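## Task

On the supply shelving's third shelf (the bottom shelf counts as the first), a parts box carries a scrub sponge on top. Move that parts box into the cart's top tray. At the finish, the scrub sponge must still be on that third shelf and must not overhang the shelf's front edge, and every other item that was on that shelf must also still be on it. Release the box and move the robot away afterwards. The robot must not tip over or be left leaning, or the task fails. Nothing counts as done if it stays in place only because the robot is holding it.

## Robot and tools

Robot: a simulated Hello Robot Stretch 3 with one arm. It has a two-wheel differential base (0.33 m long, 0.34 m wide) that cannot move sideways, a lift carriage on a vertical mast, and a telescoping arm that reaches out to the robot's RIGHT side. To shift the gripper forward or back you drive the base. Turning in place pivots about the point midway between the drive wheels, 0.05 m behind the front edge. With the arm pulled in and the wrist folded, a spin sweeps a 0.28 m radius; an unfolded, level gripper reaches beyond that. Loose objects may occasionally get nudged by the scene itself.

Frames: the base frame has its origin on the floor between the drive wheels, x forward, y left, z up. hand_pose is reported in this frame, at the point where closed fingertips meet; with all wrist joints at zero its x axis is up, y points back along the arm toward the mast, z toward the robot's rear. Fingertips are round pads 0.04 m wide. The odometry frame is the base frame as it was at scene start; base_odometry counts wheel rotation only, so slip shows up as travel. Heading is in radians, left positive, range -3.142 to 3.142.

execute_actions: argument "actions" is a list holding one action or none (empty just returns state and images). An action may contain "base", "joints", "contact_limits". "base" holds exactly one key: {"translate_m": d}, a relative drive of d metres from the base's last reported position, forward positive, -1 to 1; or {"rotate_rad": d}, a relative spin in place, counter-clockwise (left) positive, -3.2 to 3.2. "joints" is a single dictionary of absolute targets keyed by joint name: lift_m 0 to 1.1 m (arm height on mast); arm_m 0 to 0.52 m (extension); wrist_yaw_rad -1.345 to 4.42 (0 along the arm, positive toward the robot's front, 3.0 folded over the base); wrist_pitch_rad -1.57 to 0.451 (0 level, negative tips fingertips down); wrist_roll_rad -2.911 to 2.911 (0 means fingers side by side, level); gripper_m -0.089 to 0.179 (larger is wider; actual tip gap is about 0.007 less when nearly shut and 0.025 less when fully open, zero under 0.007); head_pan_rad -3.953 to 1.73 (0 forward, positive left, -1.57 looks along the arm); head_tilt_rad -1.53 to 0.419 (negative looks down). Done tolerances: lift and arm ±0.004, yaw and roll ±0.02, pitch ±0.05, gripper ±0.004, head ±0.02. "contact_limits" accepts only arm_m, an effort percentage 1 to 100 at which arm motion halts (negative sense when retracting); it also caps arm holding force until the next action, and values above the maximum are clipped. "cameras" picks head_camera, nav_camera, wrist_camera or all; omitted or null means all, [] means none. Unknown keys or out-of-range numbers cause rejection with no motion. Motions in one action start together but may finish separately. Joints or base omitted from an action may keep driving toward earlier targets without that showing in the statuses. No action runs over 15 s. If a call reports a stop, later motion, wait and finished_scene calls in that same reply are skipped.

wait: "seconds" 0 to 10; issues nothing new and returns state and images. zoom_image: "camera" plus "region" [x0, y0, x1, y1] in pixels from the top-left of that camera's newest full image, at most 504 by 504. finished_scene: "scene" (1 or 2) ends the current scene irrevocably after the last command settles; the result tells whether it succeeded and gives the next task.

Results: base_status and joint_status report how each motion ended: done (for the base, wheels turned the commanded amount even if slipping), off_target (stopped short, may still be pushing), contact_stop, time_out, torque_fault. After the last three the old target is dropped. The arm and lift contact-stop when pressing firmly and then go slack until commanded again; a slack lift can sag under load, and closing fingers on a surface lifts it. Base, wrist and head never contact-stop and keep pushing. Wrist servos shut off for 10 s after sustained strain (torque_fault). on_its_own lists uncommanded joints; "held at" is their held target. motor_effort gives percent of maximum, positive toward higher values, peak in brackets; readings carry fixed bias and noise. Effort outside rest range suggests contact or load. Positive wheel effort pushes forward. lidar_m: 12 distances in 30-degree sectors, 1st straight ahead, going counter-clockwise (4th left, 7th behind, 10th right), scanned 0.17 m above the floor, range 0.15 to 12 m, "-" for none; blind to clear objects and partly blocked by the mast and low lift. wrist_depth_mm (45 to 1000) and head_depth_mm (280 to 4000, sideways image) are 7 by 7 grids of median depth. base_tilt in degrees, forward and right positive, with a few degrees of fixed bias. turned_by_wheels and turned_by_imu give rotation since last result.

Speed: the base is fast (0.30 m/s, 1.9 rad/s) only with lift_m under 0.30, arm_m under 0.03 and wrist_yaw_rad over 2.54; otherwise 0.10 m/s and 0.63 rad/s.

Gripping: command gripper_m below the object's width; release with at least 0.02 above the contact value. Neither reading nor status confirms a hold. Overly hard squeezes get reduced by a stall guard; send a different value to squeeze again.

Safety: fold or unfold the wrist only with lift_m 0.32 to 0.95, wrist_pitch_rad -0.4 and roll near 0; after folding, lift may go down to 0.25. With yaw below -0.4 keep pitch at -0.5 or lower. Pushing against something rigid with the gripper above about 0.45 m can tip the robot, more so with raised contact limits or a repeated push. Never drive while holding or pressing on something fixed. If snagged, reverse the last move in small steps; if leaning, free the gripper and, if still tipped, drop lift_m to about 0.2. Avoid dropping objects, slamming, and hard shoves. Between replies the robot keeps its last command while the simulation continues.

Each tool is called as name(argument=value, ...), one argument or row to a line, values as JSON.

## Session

execute_actions(
  actions=[],
)

Scene clock: 0.00 s.
base_odometry: x=+0.000 y=+0.000 heading=+0.000 (m, m, rad; odometry frame)
turned_by_wheels: +0.000 (rad since the last result)
turned_by_imu: +0.000 (rad since the last result)
base_tilt: forward=+0.2 right=-0.7 (deg)
lidar_m: 2.03 2.22 2.00 2.01 1.79 1.20 1.62 1.70 2.24 2.13 2.38 1.83
head_depth_mm: 1956 1996 2002 2032 2059 2061 2047 / 2033 2057 2086 2111 2138 2135 2109 / 2047 2156 2174 2180 2206 2219 2124 / 2025 2235 2241 2272 2284 2312 2146 / 2014 2329 2335 2386 2270 2083 2049 / 2000 2430 2442 2471 2317 2150 2132 / 1975 2536 2532 2561 2632 2659 2160
base_status: not commanded
joint_positions: lift_m=+0.559 arm_m=+0.001 wrist_yaw_rad=+3.058 wrist_pitch_rad=-0.588 wrist_roll_rad=+0.016 gripper_m=+0.037 head_pan_rad=-0.009 head_tilt_rad=-0.023
joint_status: not commanded
motor_effort: left_wheel=+0 right_wheel=+0 lift_m=+27 arm_m=+1 wrist_yaw_rad=+0 wrist_pitch_rad=+8 wrist_roll_rad=+0 gripper_m=+0 head_pan_rad=+0 head_tilt_rad=+2 (%)
hand_pose: x=-0.0045 y=+0.0530 z=+0.5356 quat_wxyz=(+0.235, +0.690, +0.175, +0.662) (m; base frame)
wrist_depth_mm: - - - - - - - / - - - - - - - / - - - - - - - / - - - - - 964 957 / 924 906 875 880 862 827 823 / 788 793 769 742 - 725 721 / 687 691 671 655 648 650 641
pictures: head_camera (sideways: a quarter turn clockwise sets it upright), nav_camera (sideways: a quarter turn counterclockwise sets it upright), wrist_camera
Images, in order (width x height): head_camera 896x504, nav_camera 672x504, wrist_camera 644x364.

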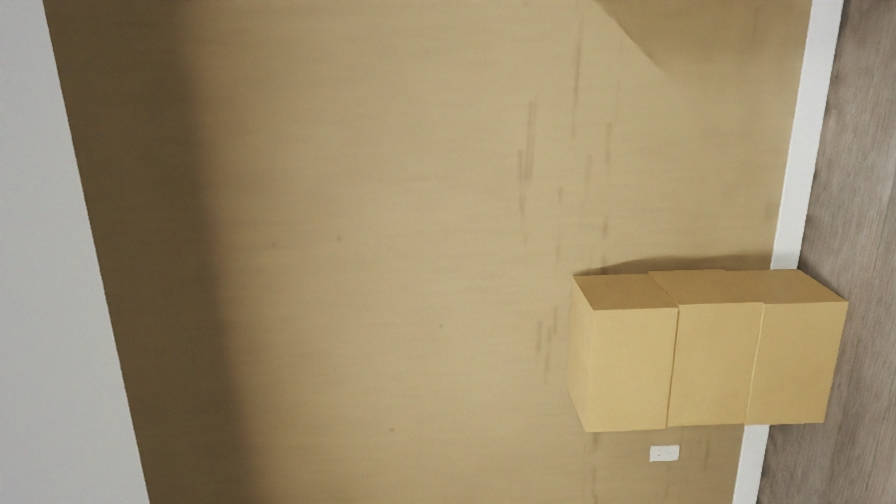

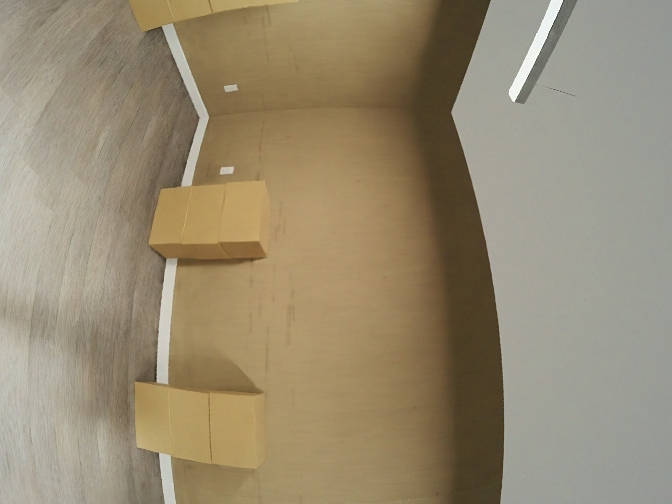

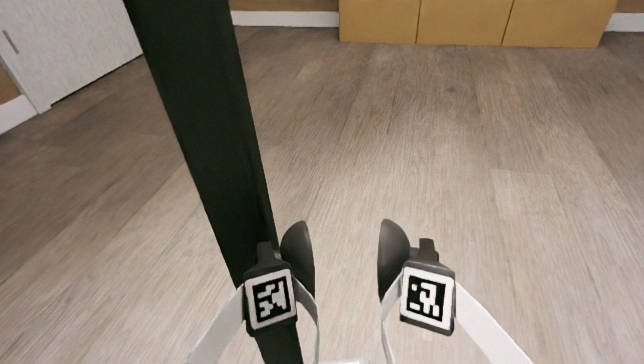

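execute_actions(
  actions=[
    {"joints":{"head_pan_rad":-1.85,"head_tilt_rad":-0.3,"lift_m":0.27}},
  ],
  cameras=["nav_camera","head_camera"],
)

Scene clock: 7.57 s.
base_odometry: x=+0.000 y=+0.000 heading=+0.000 (m, m, rad; odometry frame)
turned_by_wheels: +0.000 (rad since the last result)
turned_by_imu: -0.002 (rad since the last result)
base_tilt: forward=+0.3 right=-0.7 (deg)
lidar_m: 2.03 2.22 1.99 2.01 1.79 1.20 1.61 1.70 2.24 2.12 2.39 1.84
head_depth_mm: 2123 2240 2367 2517 2623 1926 1497 / 2148 2252 2386 2551 2643 1932 1523 / 2137 2231 2364 2509 2533 1967 1519 / 2137 2221 2351 2493 2523 1948 1531 / 2115 2253 2385 2497 2464 1974 1523 / 2147 2263 2385 2491 2475 1966 1530 / 1989 2091 2095 2351 2492 1983 1551
base_status: not commanded
joint_positions: lift_m=+0.270 arm_m=+0.001 wrist_yaw_rad=+3.058 wrist_pitch_rad=-0.588 wrist_roll_rad=+0.016 gripper_m=+0.037 head_pan_rad=-1.843 head_tilt_rad=-0.296
joint_status: all done
motor_effort: left_wheel=+0(0) right_wheel=+0(0) lift_m=+20(23) arm_m=+1(1) wrist_yaw_rad=+0(1) wrist_pitch_rad=+8(8) wrist_roll_rad=+0(0) gripper_m=-1(0) head_pan_rad=-4(45) head_tilt_rad=-2(22) (%)
hand_pose: x=-0.0045 y=+0.0530 z=+0.2468 quat_wxyz=(+0.235, +0.690, +0.175, +0.662) (m; base frame)
wrist_depth_mm: - - - - - - - / - - - 930 895 856 841 / 790 757 - 729 693 683 662 / 638 626 - 604 580 561 549 / 531 522 - 528 515 484 477 / 467 - - - - 424 415 / - - - - 367 372 367
pictures: head_camera (sideways: a quarter turn clockwise sets it upright), nav_camera (sideways: a quarter turn counterclockwise sets it upright)
Images, in order (width x height): head_camera 896x504, nav_camera 672x504.

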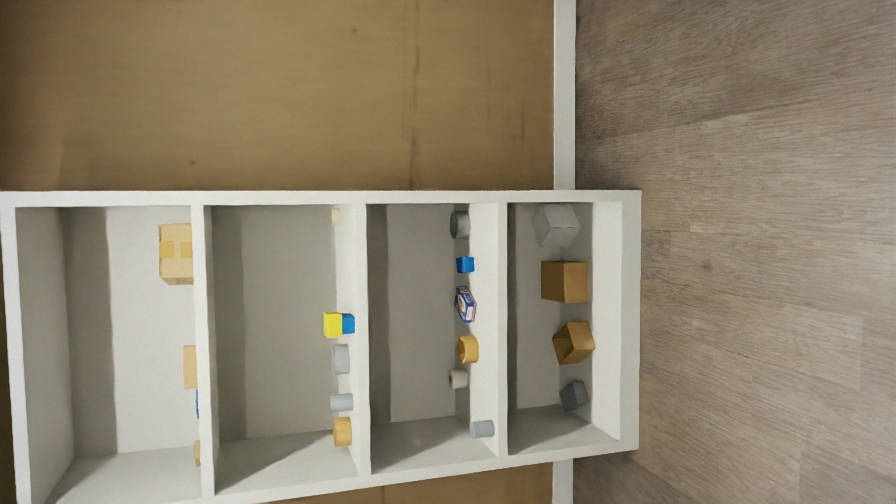

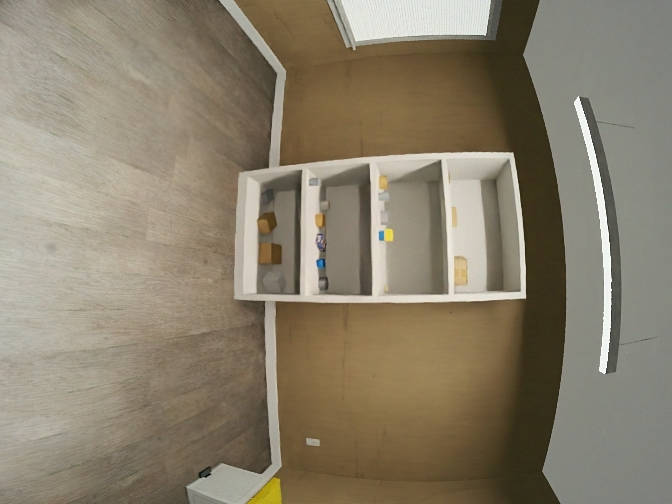

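execute_actions(
  actions=[
    {"base":{"rotate_rad":-1.68},"joints":{"head_pan_rad":-1.57,"head_tilt_rad":-0.45,"wrist_pitch_rad":-0.4}},
  ],
  cameras=[],
)

execute_actions(
  actions=[
    {"base":{"translate_m":1.0}},
  ],
  cameras=[],
)

execute_actions(
  actions=[
    {"base":{"translate_m":0.43}},
  ],
  cameras=[],
)

execute_actions(
  actions=[
    {"base":{"rotate_rad":1.34},"joints":{"lift_m":0.5}},
  ],
  cameras=["head_camera"],
)

execute_actions(
  actions=[
    {"joints":{"lift_m":0.94,"wrist_yaw_rad":0,"gripper_m":0.14}},
  ],
  cameras=["head_camera","wrist_camera"],
)

Scene clock: 21.87 s.
base_odometry: x=+0.000 y=+0.000 heading=-1.680 (m, m, rad; odometry frame)
turned_by_wheels: -1.680 (rad since the last result)
turned_by_imu: -1.632 (rad since the last result)
base_tilt: forward=+0.3 right=-0.8 (deg)
lidar_m: 2.13 2.49 1.84 2.03 2.10 2.00 2.00 1.84 1.20 1.19 1.70 2.44
head_depth_mm: 1318 1428 1534 1533 1597 1566 1343 / 1347 1452 1593 1608 1689 1550 1347 / 1384 1495 1624 1775 1946 1661 1349 / 1417 1534 1667 1842 1986 1662 1351 / 1448 1572 1726 1899 2064 1661 1361 / 1491 1624 1771 1960 2088 1682 1357 / 1528 1654 1832 2040 2152 1677 1367
base_status: done
joint_positions: lift_m=+0.270 arm_m=+0.001 wrist_yaw_rad=+3.058 wrist_pitch_rad=-0.424 wrist_roll_rad=+0.016 gripper_m=+0.037 head_pan_rad=-1.577 head_tilt_rad=-0.445
joint_status: all done
motor_effort: left_wheel=+2(9) right_wheel=-5(11) lift_m=+20(20) arm_m=+0(0) wrist_yaw_rad=+0(1) wrist_pitch_rad=+14(14) wrist_roll_rad=+0(0) gripper_m=+0(1) head_pan_rad=+3(25) head_tilt_rad=-3(16) (%)
hand_pose: x=-0.0025 y=+0.0767 z=+0.2815 quat_wxyz=(+0.179, +0.702, +0.119, +0.679) (m; base frame)
wrist_depth_mm: - - - - - - - / - - - - - - - / - - - - - 972 944 / 850 832 - 798 742 738 708 / 669 643 - 632 629 592 589 / 553 544 530 529 - 498 487 / 458 485 - - 423 426 419
pictures: none
No camera images: the call's "cameras" was empty. Leave "cameras" out to get every camera's image.

Scene clock: 26.97 s.
base_odometry: x=-0.109 y=-0.994 heading=-1.680 (m, m, rad; odometry frame)
turned_by_wheels: +0.000 (rad since the last result)
turned_by_imu: -0.001 (rad since the last result)
base_tilt: forward=+0.2 right=-0.7 (deg)
lidar_m: 1.20 1.16 1.90 1.65 2.18 2.96 2.96 1.69 1.76 1.43 1.74 1.03
head_depth_mm: 1526 1636 1778 1939 2057 1632 1336 / 1568 1695 1814 2001 2121 1642 1337 / 1602 1727 1881 2039 2028 1643 1347 / 1635 1776 1934 1992 1785 1660 1353 / 1673 1821 1998 2078 1849 1671 1359 / 1709 1869 2051 2277 2176 1671 1358 / 1761 1925 2120 2362 2173 1687 1370
base_status: done
joint_positions: lift_m=+0.270 arm_m=+0.001 wrist_yaw_rad=+3.058 wrist_pitch_rad=-0.423 wrist_roll_rad=+0.016 gripper_m=+0.037 head_pan_rad=-1.577 head_tilt_rad=-0.445
joint_status: not commanded
motor_effort: left_wheel=+2(8) right_wheel=-4(9) lift_m=+20(20) arm_m=+0(0) wrist_yaw_rad=+0(0) wrist_pitch_rad=+14(14) wrist_roll_rad=+0(0) gripper_m=-1(1) head_pan_rad=+3(4) head_tilt_rad=-2(2) (%)
hand_pose: x=-0.0025 y=+0.0768 z=+0.2818 quat_wxyz=(+0.179, +0.702, +0.118, +0.679) (m; base frame)
wrist_depth_mm: - - - - - - - / - - - - - - - / - - - - - 973 965 / 845 817 - 784 770 735 739 / 653 647 - 639 625 592 584 / 536 536 - 516 - 498 488 / 463 481 - - 423 434 422
pictures: none
No camera images: the call's "cameras" was empty. Leave "cameras" out to get every camera's image.

Scene clock: 30.20 s.
base_odometry: x=-0.155 y=-1.422 heading=-1.680 (m, m, rad; odometry frame)
turned_by_wheels: +0.000 (rad since the last result)
turned_by_imu: -0.001 (rad since the last result)
base_tilt: forward=+0.3 right=-0.7 (deg)
lidar_m: 0.78 0.76 1.79 1.76 1.72 2.92 3.35 2.02 1.50 1.51 0.68 0.68
head_depth_mm: 1619 1756 1892 2022 2032 1644 1339 / 1652 1780 1944 1943 1786 1644 1349 / 1684 1824 1985 2091 1883 1647 1339 / 1734 1878 2038 2249 2137 1657 1352 / 1776 1937 2125 2305 2155 1656 1363 / 1826 1990 2170 2338 2169 1677 1362 / 1780 1829 1887 1951 1980 1684 1364
base_status: done
joint_positions: lift_m=+0.270 arm_m=+0.001 wrist_yaw_rad=+3.058 wrist_pitch_rad=-0.423 wrist_roll_rad=+0.016 gripper_m=+0.037 head_pan_rad=-1.577 head_tilt_rad=-0.445
joint_status: not commanded
motor_effort: left_wheel=+2(9) right_wheel=-5(8) lift_m=+20(20) arm_m=+0(0) wrist_yaw_rad=+0(1) wrist_pitch_rad=+14(14) wrist_roll_rad=+0(0) gripper_m=+0(0) head_pan_rad=+4(4) head_tilt_rad=-4(2) (%)
hand_pose: x=-0.0025 y=+0.0768 z=+0.2818 quat_wxyz=(+0.179, +0.702, +0.118, +0.679) (m; base frame)
wrist_depth_mm: - - - - - - - / - - - - - - - / - - - - - 982 935 / 844 808 - 787 749 744 742 / 651 646 - 627 615 590 581 / 538 521 - 524 - 495 489 / 465 479 - - 424 429 423
pictures: none
No camera images: the call's "cameras" was empty. Leave "cameras" out to get every camera's image.

Scene clock: 33.13 s.
base_odometry: x=-0.155 y=-1.422 heading=-0.340 (m, m, rad; odometry frame)
turned_by_wheels: +1.340 (rad since the last result)
turned_by_imu: +1.302 (rad since the last result)
base_tilt: forward=+0.2 right=-0.7 (deg)
lidar_m: 1.80 1.72 2.55 3.34 2.19 2.02 1.51 1.52 0.68 0.77 0.77 1.52
head_depth_mm: 867 929 987 697 1092 960 1065 / 870 939 1001 702 1190 968 1199 / 866 941 1000 710 1199 969 1201 / 867 941 1009 647 1209 970 1175 / 866 940 1009 681 1211 977 1178 / 866 938 1008 725 1204 983 1189 / 866 941 1007 721 1209 983 1185
base_status: done
joint_positions: lift_m=+0.500 arm_m=+0.001 wrist_yaw_rad=+3.058 wrist_pitch_rad=-0.423 wrist_roll_rad=+0.016 gripper_m=+0.037 head_pan_rad=-1.577 head_tilt_rad=-0.445
joint_status: all done
motor_effort: left_wheel=-2(6) right_wheel=+4(13) lift_m=+34(33) arm_m=+1(0) wrist_yaw_rad=-1(0) wrist_pitch_rad=+13(14) wrist_roll_rad=+0(0) gripper_m=+0(0) head_pan_rad=+4(3) head_tilt_rad=-4(3) (%)
hand_pose: x=-0.0025 y=+0.0769 z=+0.5113 quat_wxyz=(+0.178, +0.702, +0.118, +0.679) (m; base frame)
wrist_depth_mm: - - - - - - - / - - - - - - - / - - - - - - - / - - - - - - - / - - - - 967 947 897 / 851 822 - 795 - 761 778 / 713 708 - 701 663 673 655
pictures: head_camera (sideways: a quarter turn clockwise sets it upright)
Images, in order (width x height): head_camera 896x504.

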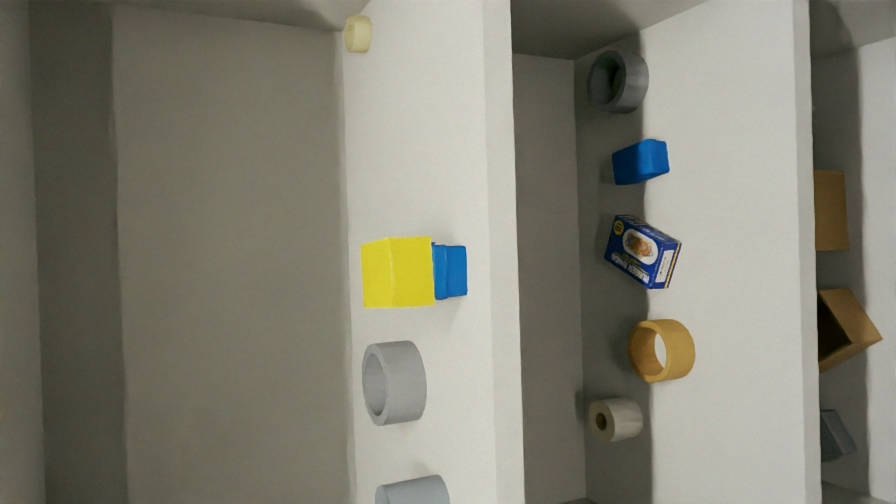

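Scene clock: 37.97 s.
base_odometry: x=-0.155 y=-1.422 heading=-0.340 (m, m, rad; odometry frame)
turned_by_wheels: +0.000 (rad since the last result)
turned_by_imu: -0.001 (rad since the last result)
base_tilt: forward=+0.2 right=-0.8 (deg)
lidar_m: 1.80 1.72 2.55 3.34 2.19 2.02 1.51 1.52 0.68 0.77 0.76 1.52
head_depth_mm: 871 928 985 697 1092 1029 - / 870 941 997 703 1191 1030 - / 869 940 1002 707 1200 - - / 868 939 1006 645 1208 1006 1020 / 867 941 1008 680 1205 964 1174 / 865 937 1012 723 1208 983 1183 / 865 940 1010 720 1201 983 1190
base_status: not commanded
joint_positions: lift_m=+0.940 arm_m=+0.001 wrist_yaw_rad=+0.002 wrist_pitch_rad=-0.422 wrist_roll_rad=+0.016 gripper_m=+0.140 head_pan_rad=-1.577 head_tilt_rad=-0.445
joint_status: all done
motor_effort: left_wheel=-2(2) right_wheel=+4(3) lift_m=+34(37) arm_m=+0(0) wrist_yaw_rad=+0(0) wrist_pitch_rad=+13(14) wrist_roll_rad=+0(0) gripper_m=+0(81) head_pan_rad=+3(3) head_tilt_rad=-3(2) (%)
hand_pose: x=-0.0212 y=-0.3700 z=+0.9514 quat_wxyz=(+0.686, +0.148, -0.696, -0.149) (m; base frame)
wrist_depth_mm: 458 702 476 487 639 535 404 / 385 374 348 341 338 333 333 / 568 812 832 834 828 626 413 / 602 864 927 923 903 637 412 / 615 798 788 797 765 687 443 / 588 718 698 684 672 664 - / 580 581 598 589 577 552 -
pictures: head_camera (sideways: a quarter turn clockwise sets it upright), wrist_camera
Images, in order (width x height): head_camera 896x504, wrist_camera 644x364.

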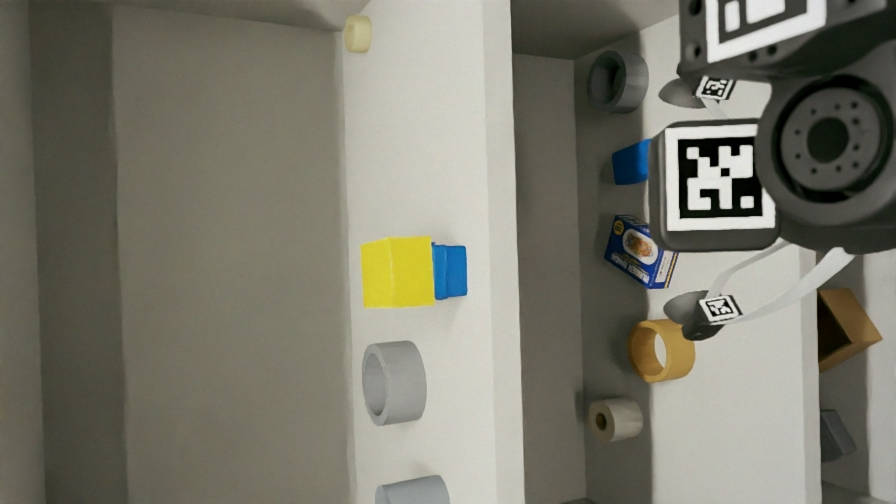

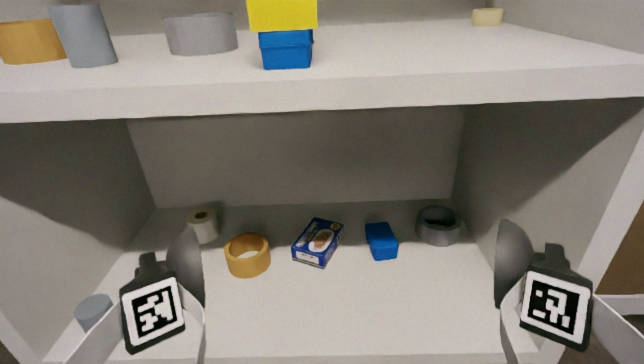

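execute_actions(
  actions=[
    {"base":{"translate_m":0.065},"joints":{"lift_m":1.0,"wrist_pitch_rad":-0.2,"gripper_m":0.125,"arm_m":0.1}},
  ],
  cameras=["head_camera","wrist_camera"],
)

Scene clock: 45.40 s.
base_odometry: x=-0.094 y=-1.443 heading=-0.340 (m, m, rad; odometry frame)
turned_by_wheels: +0.000 (rad since the last result)
turned_by_imu: -0.001 (rad since the last result)
base_tilt: forward=+0.2 right=-0.8 (deg)
lidar_m: 1.73 1.66 2.46 3.34 2.28 2.07 1.57 1.52 0.72 0.76 0.73 1.52
head_depth_mm: 868 940 1016 - - 890 1180 / 868 942 1009 - - 906 1201 / 870 943 997 - - - 1200 / 869 942 1006 714 1191 944 1178 / 867 939 1010 759 1206 977 1178 / 865 940 1005 726 1187 984 1183 / 869 932 1007 706 1155 984 1052
base_status: done
joint_positions: lift_m=+1.000 arm_m=+0.100 wrist_yaw_rad=+0.001 wrist_pitch_rad=-0.225 wrist_roll_rad=+0.016 gripper_m=+0.125 head_pan_rad=-1.577 head_tilt_rad=-0.445
joint_status: all done
motor_effort: left_wheel=-2(3) right_wheel=+4(8) lift_m=+33(34) arm_m=+4(5) wrist_yaw_rad=-1(1) wrist_pitch_rad=+15(15) wrist_roll_rad=+0(0) gripper_m=+0(66) head_pan_rad=+3(4) head_tilt_rad=-3(2) (%)
hand_pose: x=-0.0213 y=-0.4891 z=+1.0578 quat_wxyz=(+0.697, +0.079, -0.708, -0.080) (m; base frame)
wrist_depth_mm: 549 635 628 619 630 614 490 / 541 654 665 651 654 641 493 / 535 692 694 669 674 678 487 / 434 381 432 308 429 457 440 / 364 355 351 319 330 342 317 / 291 291 290 287 282 - 278 / 518 749 788 793 788 735 471
pictures: head_camera (sideways: a quarter turn clockwise sets it upright), wrist_camera
Images, in order (width x height): head_camera 896x504, wrist_camera 644x364.

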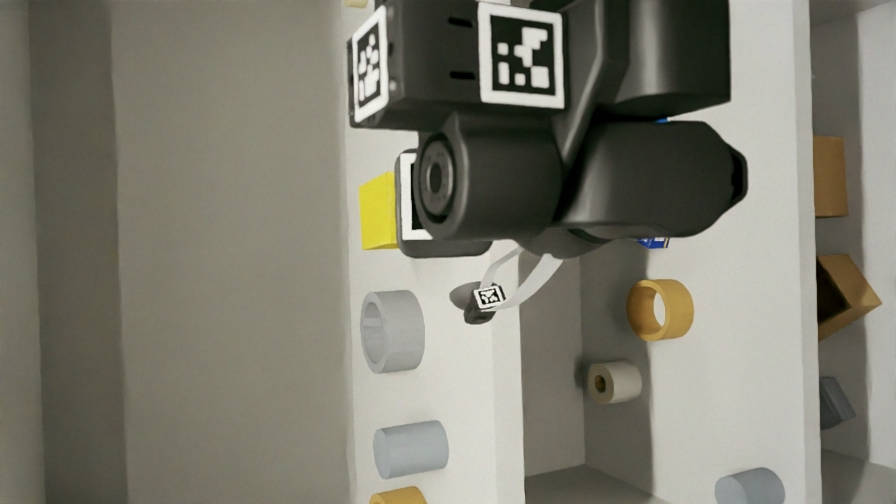

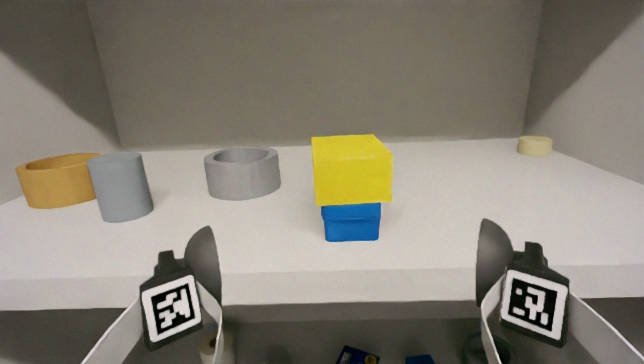

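execute_actions(
  actions=[
    {"base":{"translate_m":-0.008},"joints":{"lift_m":0.984,"arm_m":0.26},"contact_limits":{"arm_m":15}},
  ],
  cameras=["wrist_camera"],
)

Scene clock: 58.40 s.
base_odometry: x=-0.102 y=-1.441 heading=-0.340 (m, m, rad; odometry frame)
turned_by_wheels: +0.000 (rad since the last result)
turned_by_imu: -0.001 (rad since the last result)
base_tilt: forward=+0.2 right=-0.8 (deg)
lidar_m: 1.73 1.67 2.46 3.33 2.27 2.07 1.56 1.52 0.71 0.76 0.73 1.52
head_depth_mm: 870 940 1000 - 1147 963 1164 / 870 939 1004 - 1198 964 1199 / 868 940 999 - 1198 967 1193 / 868 943 1006 672 1208 971 1183 / 868 941 1012 718 1210 975 1176 / 866 937 1007 724 1205 981 1181 / 867 936 1006 702 1178 988 1077
base_status: done
joint_positions: lift_m=+0.984 arm_m=+0.260 wrist_yaw_rad=+0.000 wrist_pitch_rad=-0.225 wrist_roll_rad=+0.016 gripper_m=+0.125 head_pan_rad=-1.577 head_tilt_rad=-0.445
joint_status: all done
motor_effort: left_wheel=-2(5) right_wheel=+3(5) lift_m=+20(30) arm_m=+4(3) wrist_yaw_rad=-1(0) wrist_pitch_rad=+15(15) wrist_roll_rad=+0(0) gripper_m=+0(0) head_pan_rad=+3(3) head_tilt_rad=-3(3) (%)
contact_limits: arm_m 15 (drawing in: default 30, maximum 49; extending or still: default 41, maximum 68)
hand_pose: x=-0.0214 y=-0.6492 z=+1.0424 quat_wxyz=(+0.697, +0.079, -0.708, -0.080) (m; base frame)
wrist_depth_mm: 487 488 487 483 478 476 465 / 512 515 510 508 509 495 479 / 532 530 532 536 526 531 481 / 483 433 348 186 354 409 402 / 327 286 294 140 143 308 287 / 250 245 239 148 152 - 222 / 200 189 194 161 175 180 182
pictures: wrist_camera
Images, in order (width x height): wrist_camera 644x364.

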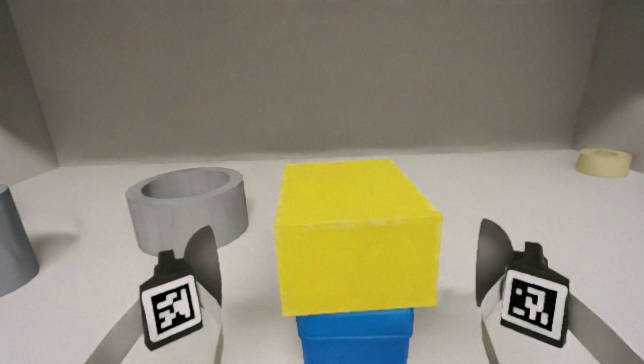

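execute_actions(
  actions=[
    {"joints":{"lift_m":0.989,"arm_m":0.29,"gripper_m":0.11},"contact_limits":{"arm_m":15}},
  ],
  cameras=["wrist_camera"],
)

execute_actions(
  actions=[
    {"joints":{"gripper_m":0.045}},
  ],
  cameras=["wrist_camera"],
)

execute_actions(
  actions=[
    {"joints":{"lift_m":1.01}},
  ],
  cameras=["wrist_camera"],
)

Scene clock: 64.73 s.
base_odometry: x=-0.102 y=-1.441 heading=-0.340 (m, m, rad; odometry frame)
turned_by_wheels: +0.000 (rad since the last result)
turned_by_imu: -0.001 (rad since the last result)
base_tilt: forward=+0.2 right=-0.7 (deg)
lidar_m: 1.74 1.67 2.47 3.35 2.27 2.07 1.56 1.52 0.71 0.76 0.73 1.52
head_depth_mm: 869 948 1002 648 1145 959 1162 / 873 940 989 636 1193 966 1200 / 866 942 988 - 1200 970 1196 / 867 943 1003 674 1206 971 1179 / 864 935 1010 718 1212 976 1172 / 866 937 1010 724 1192 981 1183 / 867 935 1007 703 1176 984 1077
base_status: not commanded
joint_positions: lift_m=+0.989 arm_m=+0.290 wrist_yaw_rad=+0.000 wrist_pitch_rad=-0.225 wrist_roll_rad=+0.016 gripper_m=+0.110 head_pan_rad=-1.577 head_tilt_rad=-0.445
joint_status: all done
motor_effort: left_wheel=-2(2) right_wheel=+4(4) lift_m=+34(38) arm_m=+4(4) wrist_yaw_rad=-1(0) wrist_pitch_rad=+15(15) wrist_roll_rad=+0(0) gripper_m=+1(62) head_pan_rad=+3(3) head_tilt_rad=-2(2) (%)
contact_limits: arm_m 15 (drawing in: default 30, maximum 49; extending or still: default 41, maximum 68)
hand_pose: x=-0.0214 y=-0.6792 z=+1.0468 quat_wxyz=(+0.697, +0.079, -0.708, -0.080) (m; base frame)
wrist_depth_mm: 460 456 458 457 452 449 450 / 485 483 482 480 470 479 464 / 509 505 505 507 497 501 478 / 486 479 462 450 429 420 384 / 333 244 278 138 136 316 294 / 255 249 232 113 115 - 229 / 204 200 192 119 121 183 188
pictures: wrist_camera
Images, in order (width x height): wrist_camera 644x364.

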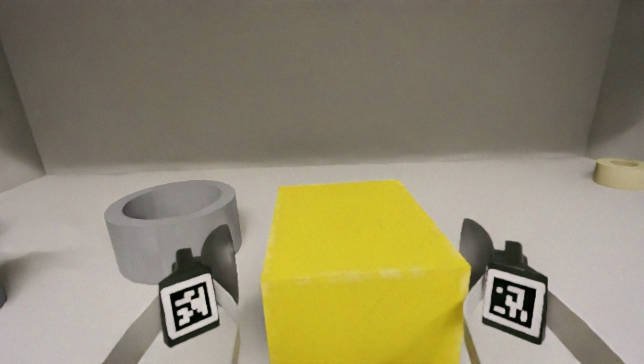

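Scene clock: 65.87 s.
base_odometry: x=-0.102 y=-1.441 heading=-0.340 (m, m, rad; odometry frame)
turned_by_wheels: +0.000 (rad since the last result)
turned_by_imu: +0.000 (rad since the last result)
base_tilt: forward=+0.2 right=-0.8 (deg)
lidar_m: 1.74 1.67 2.47 3.34 2.27 2.06 1.56 1.52 0.71 0.76 0.73 1.52
head_depth_mm: 871 940 999 650 1144 962 1167 / 868 939 989 637 1193 964 1196 / 870 937 990 - 1202 967 1199 / 868 940 1004 672 1207 972 1174 / 867 933 1013 720 1205 977 1170 / 866 938 1006 722 1189 981 1184 / 867 936 1007 702 1177 986 1072
base_status: not commanded
joint_positions: lift_m=+0.989 arm_m=+0.290 wrist_yaw_rad=+0.000 wrist_pitch_rad=-0.225 wrist_roll_rad=+0.016 gripper_m=+0.045 head_pan_rad=-1.577 head_tilt_rad=-0.445
joint_status: all done
motor_effort: left_wheel=-2(2) right_wheel=+4(4) lift_m=+34(34) arm_m=+4(4) wrist_yaw_rad=+0(0) wrist_pitch_rad=+15(15) wrist_roll_rad=+0(0) gripper_m=-9(82) head_pan_rad=+3(3) head_tilt_rad=-1(2) (%)
hand_pose: x=-0.0214 y=-0.6792 z=+1.0468 quat_wxyz=(+0.697, +0.079, -0.708, -0.080) (m; base frame)
wrist_depth_mm: 460 459 455 464 452 454 446 / 481 484 481 475 477 481 465 / 504 509 507 501 496 500 487 / 487 477 459 197 433 421 387 / 338 243 255 138 136 303 294 / 256 248 120 117 116 238 229 / 206 203 185 123 123 186 189
pictures: wrist_camera
Images, in order (width x height): wrist_camera 644x364.

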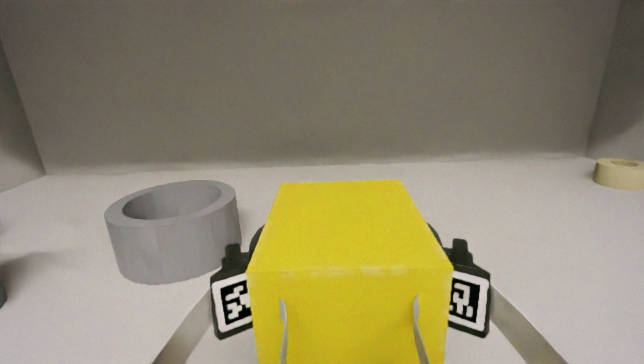

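Scene clock: 66.80 s.
base_odometry: x=-0.102 y=-1.441 heading=-0.340 (m, m, rad; odometry frame)
turned_by_wheels: +0.000 (rad since the last result)
turned_by_imu: +0.000 (rad since the last result)
base_tilt: forward=+0.3 right=-0.7 (deg)
lidar_m: 1.74 1.67 2.47 3.34 2.27 2.06 1.56 1.52 0.71 0.76 0.73 1.52
head_depth_mm: 870 943 - 659 1143 963 1171 / 869 943 - 638 1200 963 1202 / 867 941 - 637 1199 968 1203 / 871 942 996 674 1205 971 1178 / 870 942 1008 719 1211 974 1175 / 865 939 1009 724 1186 981 1188 / 866 936 1007 704 1178 988 1074
base_status: not commanded
joint_positions: lift_m=+1.010 arm_m=+0.290 wrist_yaw_rad=+0.000 wrist_pitch_rad=-0.225 wrist_roll_rad=+0.016 gripper_m=+0.045 head_pan_rad=-1.577 head_tilt_rad=-0.445
joint_status: all done
motor_effort: left_wheel=-2(2) right_wheel=+3(3) lift_m=+34(35) arm_m=+4(4) wrist_yaw_rad=+0(1) wrist_pitch_rad=+15(15) wrist_roll_rad=+0(0) gripper_m=-8(9) head_pan_rad=+4(3) head_tilt_rad=-2(2) (%)
hand_pose: x=-0.0214 y=-0.6792 z=+1.0678 quat_wxyz=(+0.697, +0.079, -0.708, -0.080) (m; base frame)
wrist_depth_mm: 461 460 454 455 450 452 446 / 484 479 476 480 472 477 462 / 507 508 502 501 492 494 474 / 520 533 530 506 483 478 436 / 387 321 309 138 137 342 336 / 291 259 120 117 115 271 262 / 232 231 211 123 123 211 216
pictures: wrist_camera
Images, in order (width x height): wrist_camera 644x364.

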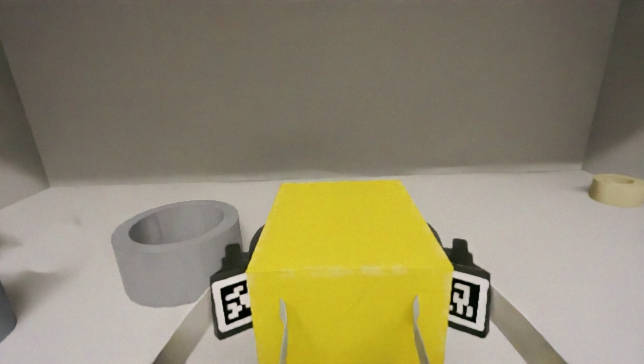

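execute_actions(
  actions=[
    {"base":{"translate_m":-0.16},"joints":{"arm_m":0.35}},
  ],
  cameras=[],
)

execute_actions(
  actions=[
    {"joints":{"lift_m":0.95}},
  ],
  cameras=["head_camera","wrist_camera"],
)

Scene clock: 73.90 s.
base_odometry: x=-0.252 y=-1.387 heading=-0.340 (m, m, rad; odometry frame)
turned_by_wheels: +0.000 (rad since the last result)
turned_by_imu: -0.001 (rad since the last result)
base_tilt: forward=+0.3 right=-0.7 (deg)
lidar_m: 1.89 1.81 2.70 3.35 2.05 1.92 1.40 1.52 0.64 0.81 0.80 0.83
head_depth_mm: 715 734 - 658 776 793 922 / 871 930 - 700 1111 967 1140 / 869 928 - 668 1198 971 1206 / 868 939 994 675 1209 977 1179 / 868 937 1009 698 1203 975 1182 / 867 937 1011 673 1202 982 1175 / 869 935 1008 728 1204 985 1185
base_status: done
joint_positions: lift_m=+1.010 arm_m=+0.350 wrist_yaw_rad=+0.000 wrist_pitch_rad=-0.225 wrist_roll_rad=+0.016 gripper_m=+0.045 head_pan_rad=-1.577 head_tilt_rad=-0.445
joint_status: all done
motor_effort: left_wheel=-2(5) right_wheel=+4(3) lift_m=+34(34) arm_m=+3(3) wrist_yaw_rad=+1(1) wrist_pitch_rad=+15(15) wrist_roll_rad=+0(0) gripper_m=-9(9) head_pan_rad=+3(3) head_tilt_rad=-2(2) (%)
hand_pose: x=-0.0214 y=-0.7392 z=+1.0678 quat_wxyz=(+0.697, +0.079, -0.708, -0.080) (m; base frame)
wrist_depth_mm: 407 408 403 404 398 396 281 / 431 426 423 420 417 413 280 / 450 445 448 433 440 431 285 / 472 469 467 454 452 421 286 / 387 374 366 138 137 336 290 / 287 285 120 117 116 271 260 / 232 230 211 124 123 209 214
pictures: none
No camera images: the call's "cameras" was empty. Leave "cameras" out to get every camera's image.

Scene clock: 75.27 s.
base_odometry: x=-0.252 y=-1.387 heading=-0.340 (m, m, rad; odometry frame)
turned_by_wheels: +0.000 (rad since the last result)
turned_by_imu: +0.000 (rad since the last result)
base_tilt: forward=+0.2 right=-0.8 (deg)
lidar_m: 1.90 1.81 2.69 3.35 2.05 1.92 1.40 1.53 0.64 0.81 0.81 0.83
head_depth_mm: 716 735 746 - 829 799 921 / 868 929 997 639 1107 965 1139 / 867 939 999 - 1203 964 1205 / 869 939 1012 676 1210 973 1179 / 868 939 1011 697 1208 979 1177 / 870 934 1007 673 1207 982 1176 / 866 938 1011 728 1199 984 1187
base_status: not commanded
joint_positions: lift_m=+0.950 arm_m=+0.350 wrist_yaw_rad=+0.000 wrist_pitch_rad=-0.225 wrist_roll_rad=+0.016 gripper_m=+0.045 head_pan_rad=-1.577 head_tilt_rad=-0.445
joint_status: all done
motor_effort: left_wheel=-2(2) right_wheel=+3(3) lift_m=+20(32) arm_m=+4(4) wrist_yaw_rad=+0(1) wrist_pitch_rad=+15(15) wrist_roll_rad=+0(0) gripper_m=-10(10) head_pan_rad=+3(3) head_tilt_rad=-2(3) (%)
hand_pose: x=-0.0214 y=-0.7392 z=+1.0084 quat_wxyz=(+0.697, +0.079, -0.708, -0.080) (m; base frame)
wrist_depth_mm: 408 412 403 403 398 395 283 / 427 422 422 423 422 411 284 / 453 447 442 440 439 417 284 / 376 358 346 334 320 312 273 / 252 245 240 138 136 225 219 / 185 187 119 117 116 177 171 / 147 151 138 124 123 137 141
pictures: head_camera (sideways: a quarter turn clockwise sets it upright), wrist_camera
Images, in order (width x height): head_camera 896x504, wrist_camera 644x364.

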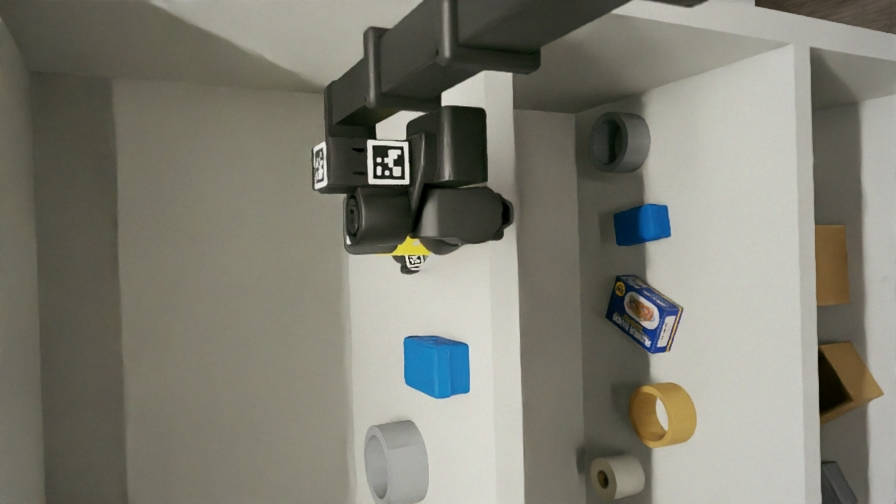

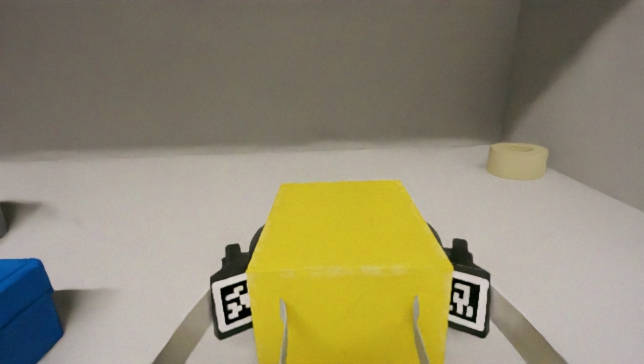

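Within a millimetre or two of the shelf; release, retract, move to the box.

execute_actions(
  actions=[
    {"joints":{"gripper_m":0.115}},
  ],
  cameras=["wrist_camera"],
)

execute_actions(
  actions=[
    {"joints":{"arm_m":0.2}},
  ],
  cameras=[],
)

execute_actions(
  actions=[
    {"base":{"translate_m":0.158}},
  ],
  cameras=["wrist_camera"],
)

Scene clock: 81.20 s.
base_odometry: x=-0.252 y=-1.387 heading=-0.340 (m, m, rad; odometry frame)
turned_by_wheels: +0.000 (rad since the last result)
turned_by_imu: -0.001 (rad since the last result)
base_tilt: forward=+0.2 right=-0.8 (deg)
lidar_m: 1.90 1.80 2.69 3.34 2.06 1.92 1.41 1.52 0.64 0.81 0.81 0.83
head_depth_mm: 719 735 744 - 833 799 921 / 870 930 997 635 1114 963 1133 / 867 940 998 - 1193 972 1203 / 866 940 1008 675 1204 973 1179 / 866 942 1013 688 1208 978 1181 / 865 940 1013 673 1205 980 1175 / 866 935 1009 729 1209 988 1188
base_status: not commanded
joint_positions: lift_m=+0.950 arm_m=+0.350 wrist_yaw_rad=+0.000 wrist_pitch_rad=-0.225 wrist_roll_rad=+0.016 gripper_m=+0.115 head_pan_rad=-1.577 head_tilt_rad=-0.445
joint_status: all done
motor_effort: left_wheel=-1(2) right_wheel=+3(3) lift_m=+20(20) arm_m=+3(4) wrist_yaw_rad=+1(0) wrist_pitch_rad=+15(15) wrist_roll_rad=+0(0) gripper_m=-1(82) head_pan_rad=+4(4) head_tilt_rad=-2(2) (%)
hand_pose: x=-0.0214 y=-0.7392 z=+1.0084 quat_wxyz=(+0.697, +0.079, -0.708, -0.080) (m; base frame)
wrist_depth_mm: 411 404 400 400 399 392 279 / 431 424 426 426 419 406 281 / 449 457 445 443 436 421 283 / 375 359 347 338 322 311 271 / 254 246 240 141 147 236 220 / 185 188 118 117 116 - 172 / 146 150 139 123 123 138 140
pictures: wrist_camera
Images, in order (width x height): wrist_camera 644x364.

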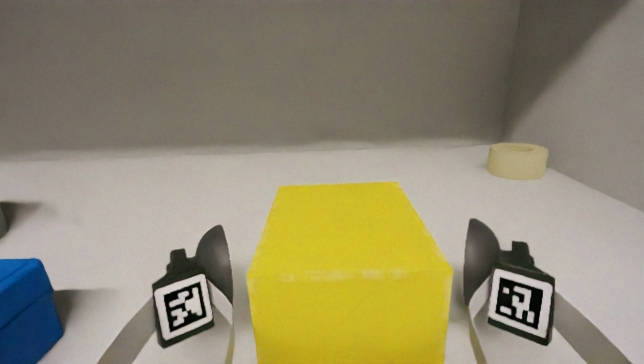

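Scene clock: 83.57 s.
base_odometry: x=-0.252 y=-1.387 heading=-0.340 (m, m, rad; odometry frame)
turned_by_wheels: +0.000 (rad since the last result)
turned_by_imu: -0.001 (rad since the last result)
base_tilt: forward=+0.2 right=-0.7 (deg)
lidar_m: 1.90 1.80 2.70 3.35 2.05 1.92 1.40 1.52 0.63 0.81 0.81 0.83
head_depth_mm: 718 734 748 - 775 800 921 / 868 930 987 - - 967 1137 / 869 944 998 - - 964 1197 / 870 940 1007 737 1204 974 1178 / 868 938 1009 710 1202 979 1182 / 866 939 1005 674 1210 984 1180 / 864 937 1008 731 1205 986 1189
base_status: not commanded
joint_positions: lift_m=+0.950 arm_m=+0.200 wrist_yaw_rad=+0.000 wrist_pitch_rad=-0.225 wrist_roll_rad=+0.016 gripper_m=+0.115 head_pan_rad=-1.577 head_tilt_rad=-0.445
joint_status: all done
motor_effort: left_wheel=-2(1) right_wheel=+3(3) lift_m=+20(20) arm_m=-3(3) wrist_yaw_rad=+0(0) wrist_pitch_rad=+15(15) wrist_roll_rad=+0(0) gripper_m=-1(0) head_pan_rad=+3(4) head_tilt_rad=-2(3) (%)
hand_pose: x=-0.0214 y=-0.5896 z=+1.0084 quat_wxyz=(+0.697, +0.079, -0.708, -0.080) (m; base frame)
wrist_depth_mm: 548 551 535 542 532 424 281 / 574 565 565 576 558 430 283 / 588 574 579 577 558 420 282 / 322 246 349 260 318 314 274 / 224 214 242 235 231 238 220 / 191 189 182 181 177 - 173 / 179 178 177 176 175 176 172
pictures: none
No camera images: the call's "cameras" was empty. Leave "cameras" out to get every camera's image.

Scene clock: 86.10 s.
base_odometry: x=-0.104 y=-1.440 heading=-0.340 (m, m, rad; odometry frame)
turned_by_wheels: +0.000 (rad since the last result)
turned_by_imu: -0.001 (rad since the last result)
base_tilt: forward=+0.2 right=-0.8 (deg)
lidar_m: 1.74 1.68 2.48 3.34 2.27 2.06 1.56 1.52 0.71 0.76 0.73 1.52
head_depth_mm: 873 942 1000 - 1126 959 1171 / 869 936 1001 - - 967 1198 / 869 939 999 - - 971 1198 / 864 938 1007 784 1209 975 1177 / 865 939 1010 719 1208 975 1169 / 867 941 1007 725 1210 981 1181 / 867 936 1009 702 1175 985 1079
base_status: done
joint_positions: lift_m=+0.950 arm_m=+0.200 wrist_yaw_rad=+0.000 wrist_pitch_rad=-0.225 wrist_roll_rad=+0.016 gripper_m=+0.115 head_pan_rad=-1.577 head_tilt_rad=-0.445
joint_status: not commanded
motor_effort: left_wheel=-2(2) right_wheel=+3(9) lift_m=+20(20) arm_m=-3(4) wrist_yaw_rad=-1(0) wrist_pitch_rad=+15(15) wrist_roll_rad=+0(0) gripper_m=-1(0) head_pan_rad=+3(3) head_tilt_rad=-2(4) (%)
hand_pose: x=-0.0214 y=-0.5896 z=+1.0084 quat_wxyz=(+0.697, +0.079, -0.708, -0.080) (m; base frame)
wrist_depth_mm: 537 544 530 537 538 535 474 / 551 572 565 562 557 558 482 / 530 577 530 572 563 321 444 / 286 330 322 237 321 262 262 / 253 249 243 209 219 239 220 / 191 188 183 181 177 - 173 / 178 179 177 175 175 176 172
pictures: wrist_camera
Images, in order (width x height): wrist_camera 644x364.

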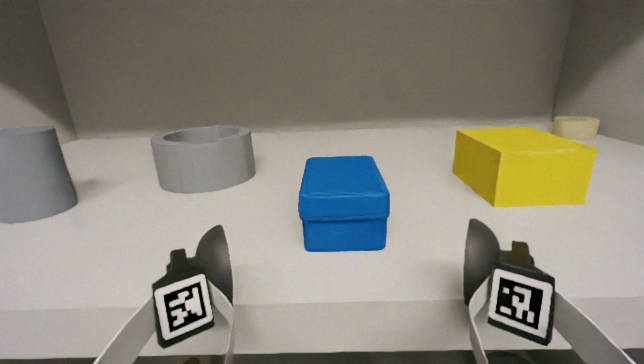

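execute_actions(
  actions=[
    {"joints":{"arm_m":0.292,"gripper_m":0.095,"lift_m":0.948},"contact_limits":{"arm_m":15}},
  ],
  cameras=["wrist_camera"],
)

execute_actions(
  actions=[
    {"joints":{"gripper_m":0.025}},
  ],
  cameras=[],
)

execute_actions(
  actions=[
    {"joints":{"lift_m":0.975}},
  ],
  cameras=["wrist_camera"],
)

execute_actions(
  actions=[
    {"joints":{"arm_m":0.002,"head_pan_rad":-3.85,"head_tilt_rad":-0.4}},
  ],
)

Scene clock: 93.57 s.
base_odometry: x=-0.104 y=-1.440 heading=-0.340 (m, m, rad; odometry frame)
turned_by_wheels: +0.000 (rad since the last result)
turned_by_imu: -0.001 (rad since the last result)
base_tilt: forward=+0.2 right=-0.8 (deg)
lidar_m: 1.74 1.67 2.47 3.35 2.27 2.07 1.56 1.52 0.71 0.76 0.73 1.52
head_depth_mm: 871 942 1002 - 1124 961 1168 / 868 939 1010 - 1201 966 1200 / 870 940 1005 - 1204 967 1203 / 869 938 1012 713 1204 972 1179 / 869 935 1009 719 1203 978 1177 / 866 935 1007 722 1200 980 1188 / 864 939 1007 700 1179 984 1075
base_status: not commanded
joint_positions: lift_m=+0.948 arm_m=+0.292 wrist_yaw_rad=+0.000 wrist_pitch_rad=-0.225 wrist_roll_rad=+0.016 gripper_m=+0.095 head_pan_rad=-1.577 head_tilt_rad=-0.445
joint_status: all done
motor_effort: left_wheel=-2(2) right_wheel=+4(3) lift_m=+20(21) arm_m=+4(5) wrist_yaw_rad=+0(1) wrist_pitch_rad=+15(15) wrist_roll_rad=+0(0) gripper_m=-2(71) head_pan_rad=+3(3) head_tilt_rad=-2(3) (%)
contact_limits: arm_m 15 (drawing in: default 30, maximum 49; extending or still: default 41, maximum 68)
hand_pose: x=-0.0214 y=-0.6812 z=+1.0064 quat_wxyz=(+0.697, +0.079, -0.708, -0.080) (m; base frame)
wrist_depth_mm: 460 456 458 458 452 454 449 / 479 479 480 482 472 472 461 / 503 503 497 498 492 488 445 / 366 228 281 328 319 241 181 / 246 233 241 149 165 216 173 / 188 185 179 114 115 - 168 / 150 149 142 118 119 134 138
pictures: wrist_camera
Images, in order (width x height): wrist_camera 644x364.

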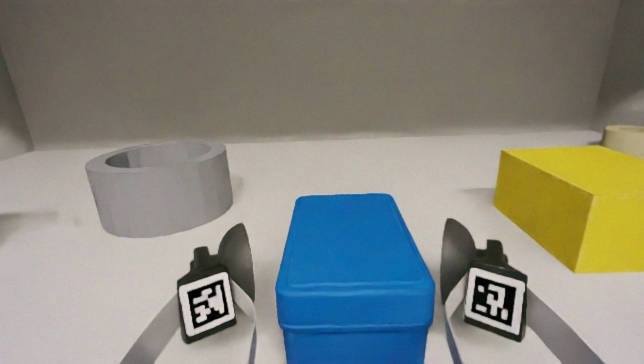

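Scene clock: 94.77 s.
base_odometry: x=-0.104 y=-1.440 heading=-0.340 (m, m, rad; odometry frame)
turned_by_wheels: +0.000 (rad since the last result)
turned_by_imu: +0.000 (rad since the last result)
base_tilt: forward=+0.2 right=-0.8 (deg)
lidar_m: 1.74 1.67 2.47 3.35 2.27 2.06 1.56 1.52 0.71 0.76 0.73 1.52
head_depth_mm: 868 940 998 - 1126 964 1167 / 868 941 1015 - 1201 961 1196 / 868 938 1005 - 1203 970 1204 / 867 941 1008 674 1210 971 1172 / 869 938 1008 718 1206 978 1174 / 870 940 1008 725 1205 981 1186 / 864 936 1009 699 1177 986 1076
base_status: not commanded
joint_positions: lift_m=+0.948 arm_m=+0.292 wrist_yaw_rad=+0.000 wrist_pitch_rad=-0.225 wrist_roll_rad=+0.016 gripper_m=+0.026 head_pan_rad=-1.577 head_tilt_rad=-0.445
joint_status: all done
motor_effort: left_wheel=-2(2) right_wheel=+3(3) lift_m=+20(20) arm_m=+4(3) wrist_yaw_rad=+0(0) wrist_pitch_rad=+15(15) wrist_roll_rad=+0(0) gripper_m=-18(91) head_pan_rad=+3(3) head_tilt_rad=-1(3) (%)
hand_pose: x=-0.0214 y=-0.6812 z=+1.0064 quat_wxyz=(+0.697, +0.079, -0.708, -0.080) (m; base frame)
wrist_depth_mm: 455 458 454 458 446 447 444 / 479 478 472 476 479 464 456 / 497 501 497 493 488 489 436 / 366 229 279 330 319 239 180 / 248 233 243 148 160 213 171 / 186 184 - 118 116 177 169 / 150 149 140 123 125 135 139
pictures: none
No camera images: the call's "cameras" was empty. Leave "cameras" out to get every camera's image.

Scene clock: 95.80 s.
base_odometry: x=-0.104 y=-1.440 heading=-0.340 (m, m, rad; odometry frame)
turned_by_wheels: +0.000 (rad since the last result)
turned_by_imu: +0.000 (rad since the last result)
base_tilt: forward=+0.3 right=-0.7 (deg)
lidar_m: 1.74 1.67 2.47 3.35 2.27 2.07 1.56 1.52 0.71 0.76 0.73 1.52
head_depth_mm: 872 944 1012 - 1139 961 1164 / 868 940 999 648 1197 960 1199 / 868 934 1001 - 1208 972 1202 / 866 941 1011 676 1207 974 1173 / 868 935 1013 717 1202 976 1172 / 869 939 1009 723 1206 984 1184 / 867 935 1009 701 1178 984 1078
base_status: not commanded
joint_positions: lift_m=+0.975 arm_m=+0.292 wrist_yaw_rad=+0.000 wrist_pitch_rad=-0.225 wrist_roll_rad=+0.016 gripper_m=+0.026 head_pan_rad=-1.577 head_tilt_rad=-0.445
joint_status: all done
motor_effort: left_wheel=-2(1) right_wheel=+4(3) lift_m=+34(34) arm_m=+4(4) wrist_yaw_rad=+0(0) wrist_pitch_rad=+15(15) wrist_roll_rad=+0(0) gripper_m=-18(18) head_pan_rad=+3(3) head_tilt_rad=-2(4) (%)
hand_pose: x=-0.0214 y=-0.6812 z=+1.0328 quat_wxyz=(+0.697, +0.079, -0.708, -0.080) (m; base frame)
wrist_depth_mm: 455 462 452 451 455 453 445 / 487 487 472 476 472 474 451 / 505 504 506 508 503 499 482 / 457 311 354 408 396 383 362 / 306 238 262 148 161 243 180 / 232 227 - 118 116 210 181 / 186 184 174 123 125 168 171
pictures: wrist_camera
Images, in order (width x height): wrist_camera 644x364.

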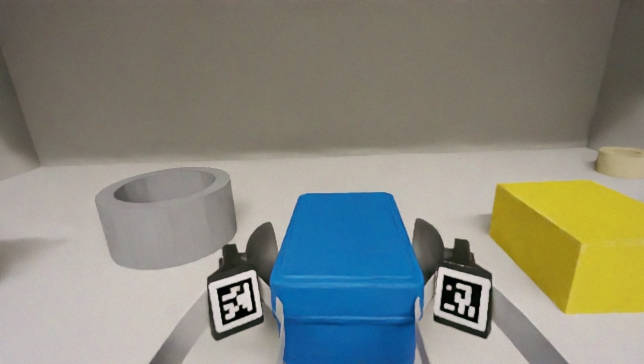

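Scene clock: 99.17 s.
base_odometry: x=-0.104 y=-1.440 heading=-0.340 (m, m, rad; odometry frame)
turned_by_wheels: +0.000 (rad since the last result)
turned_by_imu: -0.001 (rad since the last result)
base_tilt: forward=+0.3 right=-0.7 (deg)
lidar_m: 1.74 1.67 2.47 3.35 2.27 2.07 1.56 1.52 0.71 0.76 0.73 1.52
head_depth_mm: 2906 - - - - - - / 2757 2952 3259 3376 - - - / 2526 2690 2907 - - - - / 2304 2477 2582 - - - - / 2107 2281 2366 - - - - / 1973 2099 2186 - - - - / 1841 1961 2042 2159 - - -
base_status: not commanded
joint_positions: lift_m=+0.975 arm_m=+0.002 wrist_yaw_rad=+0.000 wrist_pitch_rad=-0.225 wrist_roll_rad=+0.016 gripper_m=+0.026 head_pan_rad=-3.843 head_tilt_rad=-0.409
joint_status: all done
motor_effort: left_wheel=-2(2) right_wheel=+4(4) lift_m=+34(34) arm_m=-4(3) wrist_yaw_rad=+0(0) wrist_pitch_rad=+15(15) wrist_roll_rad=+0(0) gripper_m=-18(18) head_pan_rad=-4(43) head_tilt_rad=+3(8) (%)
hand_pose: x=-0.0214 y=-0.3916 z=+1.0328 quat_wxyz=(+0.697, +0.079, -0.708, -0.080) (m; base frame)
wrist_depth_mm: 563 710 702 709 715 713 471 / 554 722 753 756 728 724 480 / 536 586 676 721 622 607 476 / 454 446 432 416 402 384 369 / 487 682 374 148 162 685 465 / 540 771 - 117 116 684 487 / 536 717 739 124 125 722 489
pictures: head_camera (sideways: a quarter turn clockwise sets it upright), nav_camera (sideways: a quarter turn counterclockwise sets it upright), wrist_camera
Images, in order (width x height): head_camera 896x504, nav_camera 672x504, wrist_camera 644x364.

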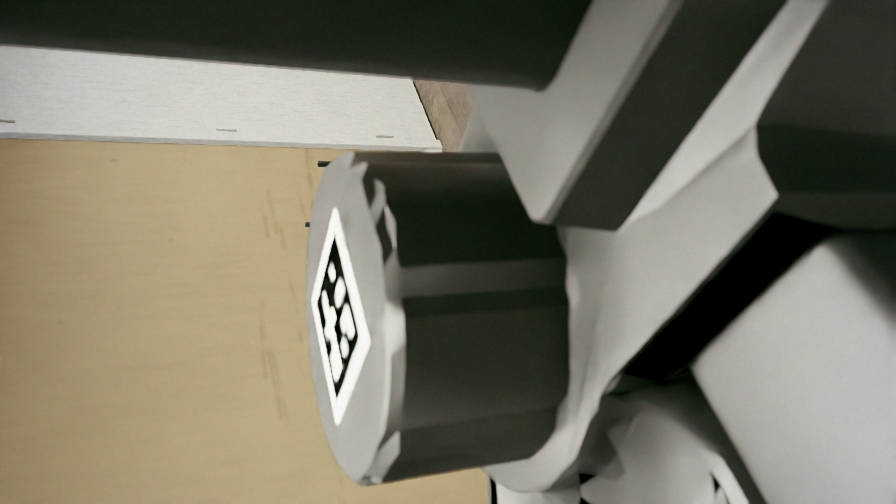

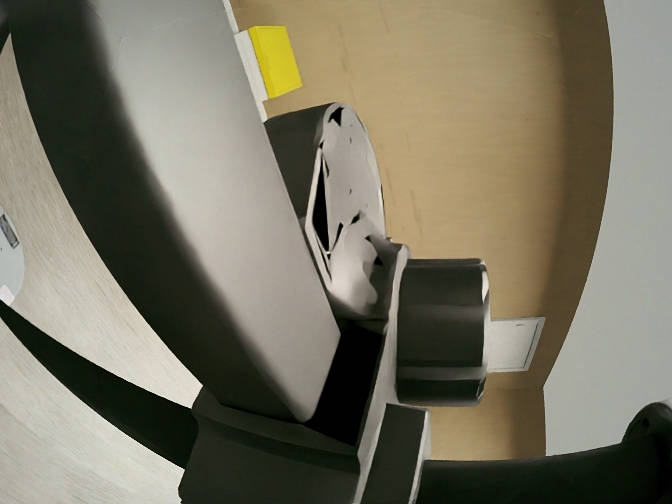

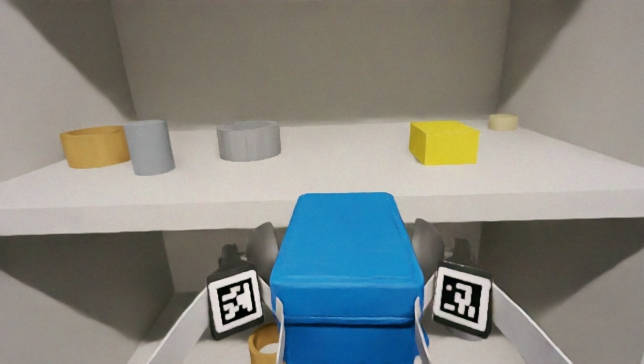

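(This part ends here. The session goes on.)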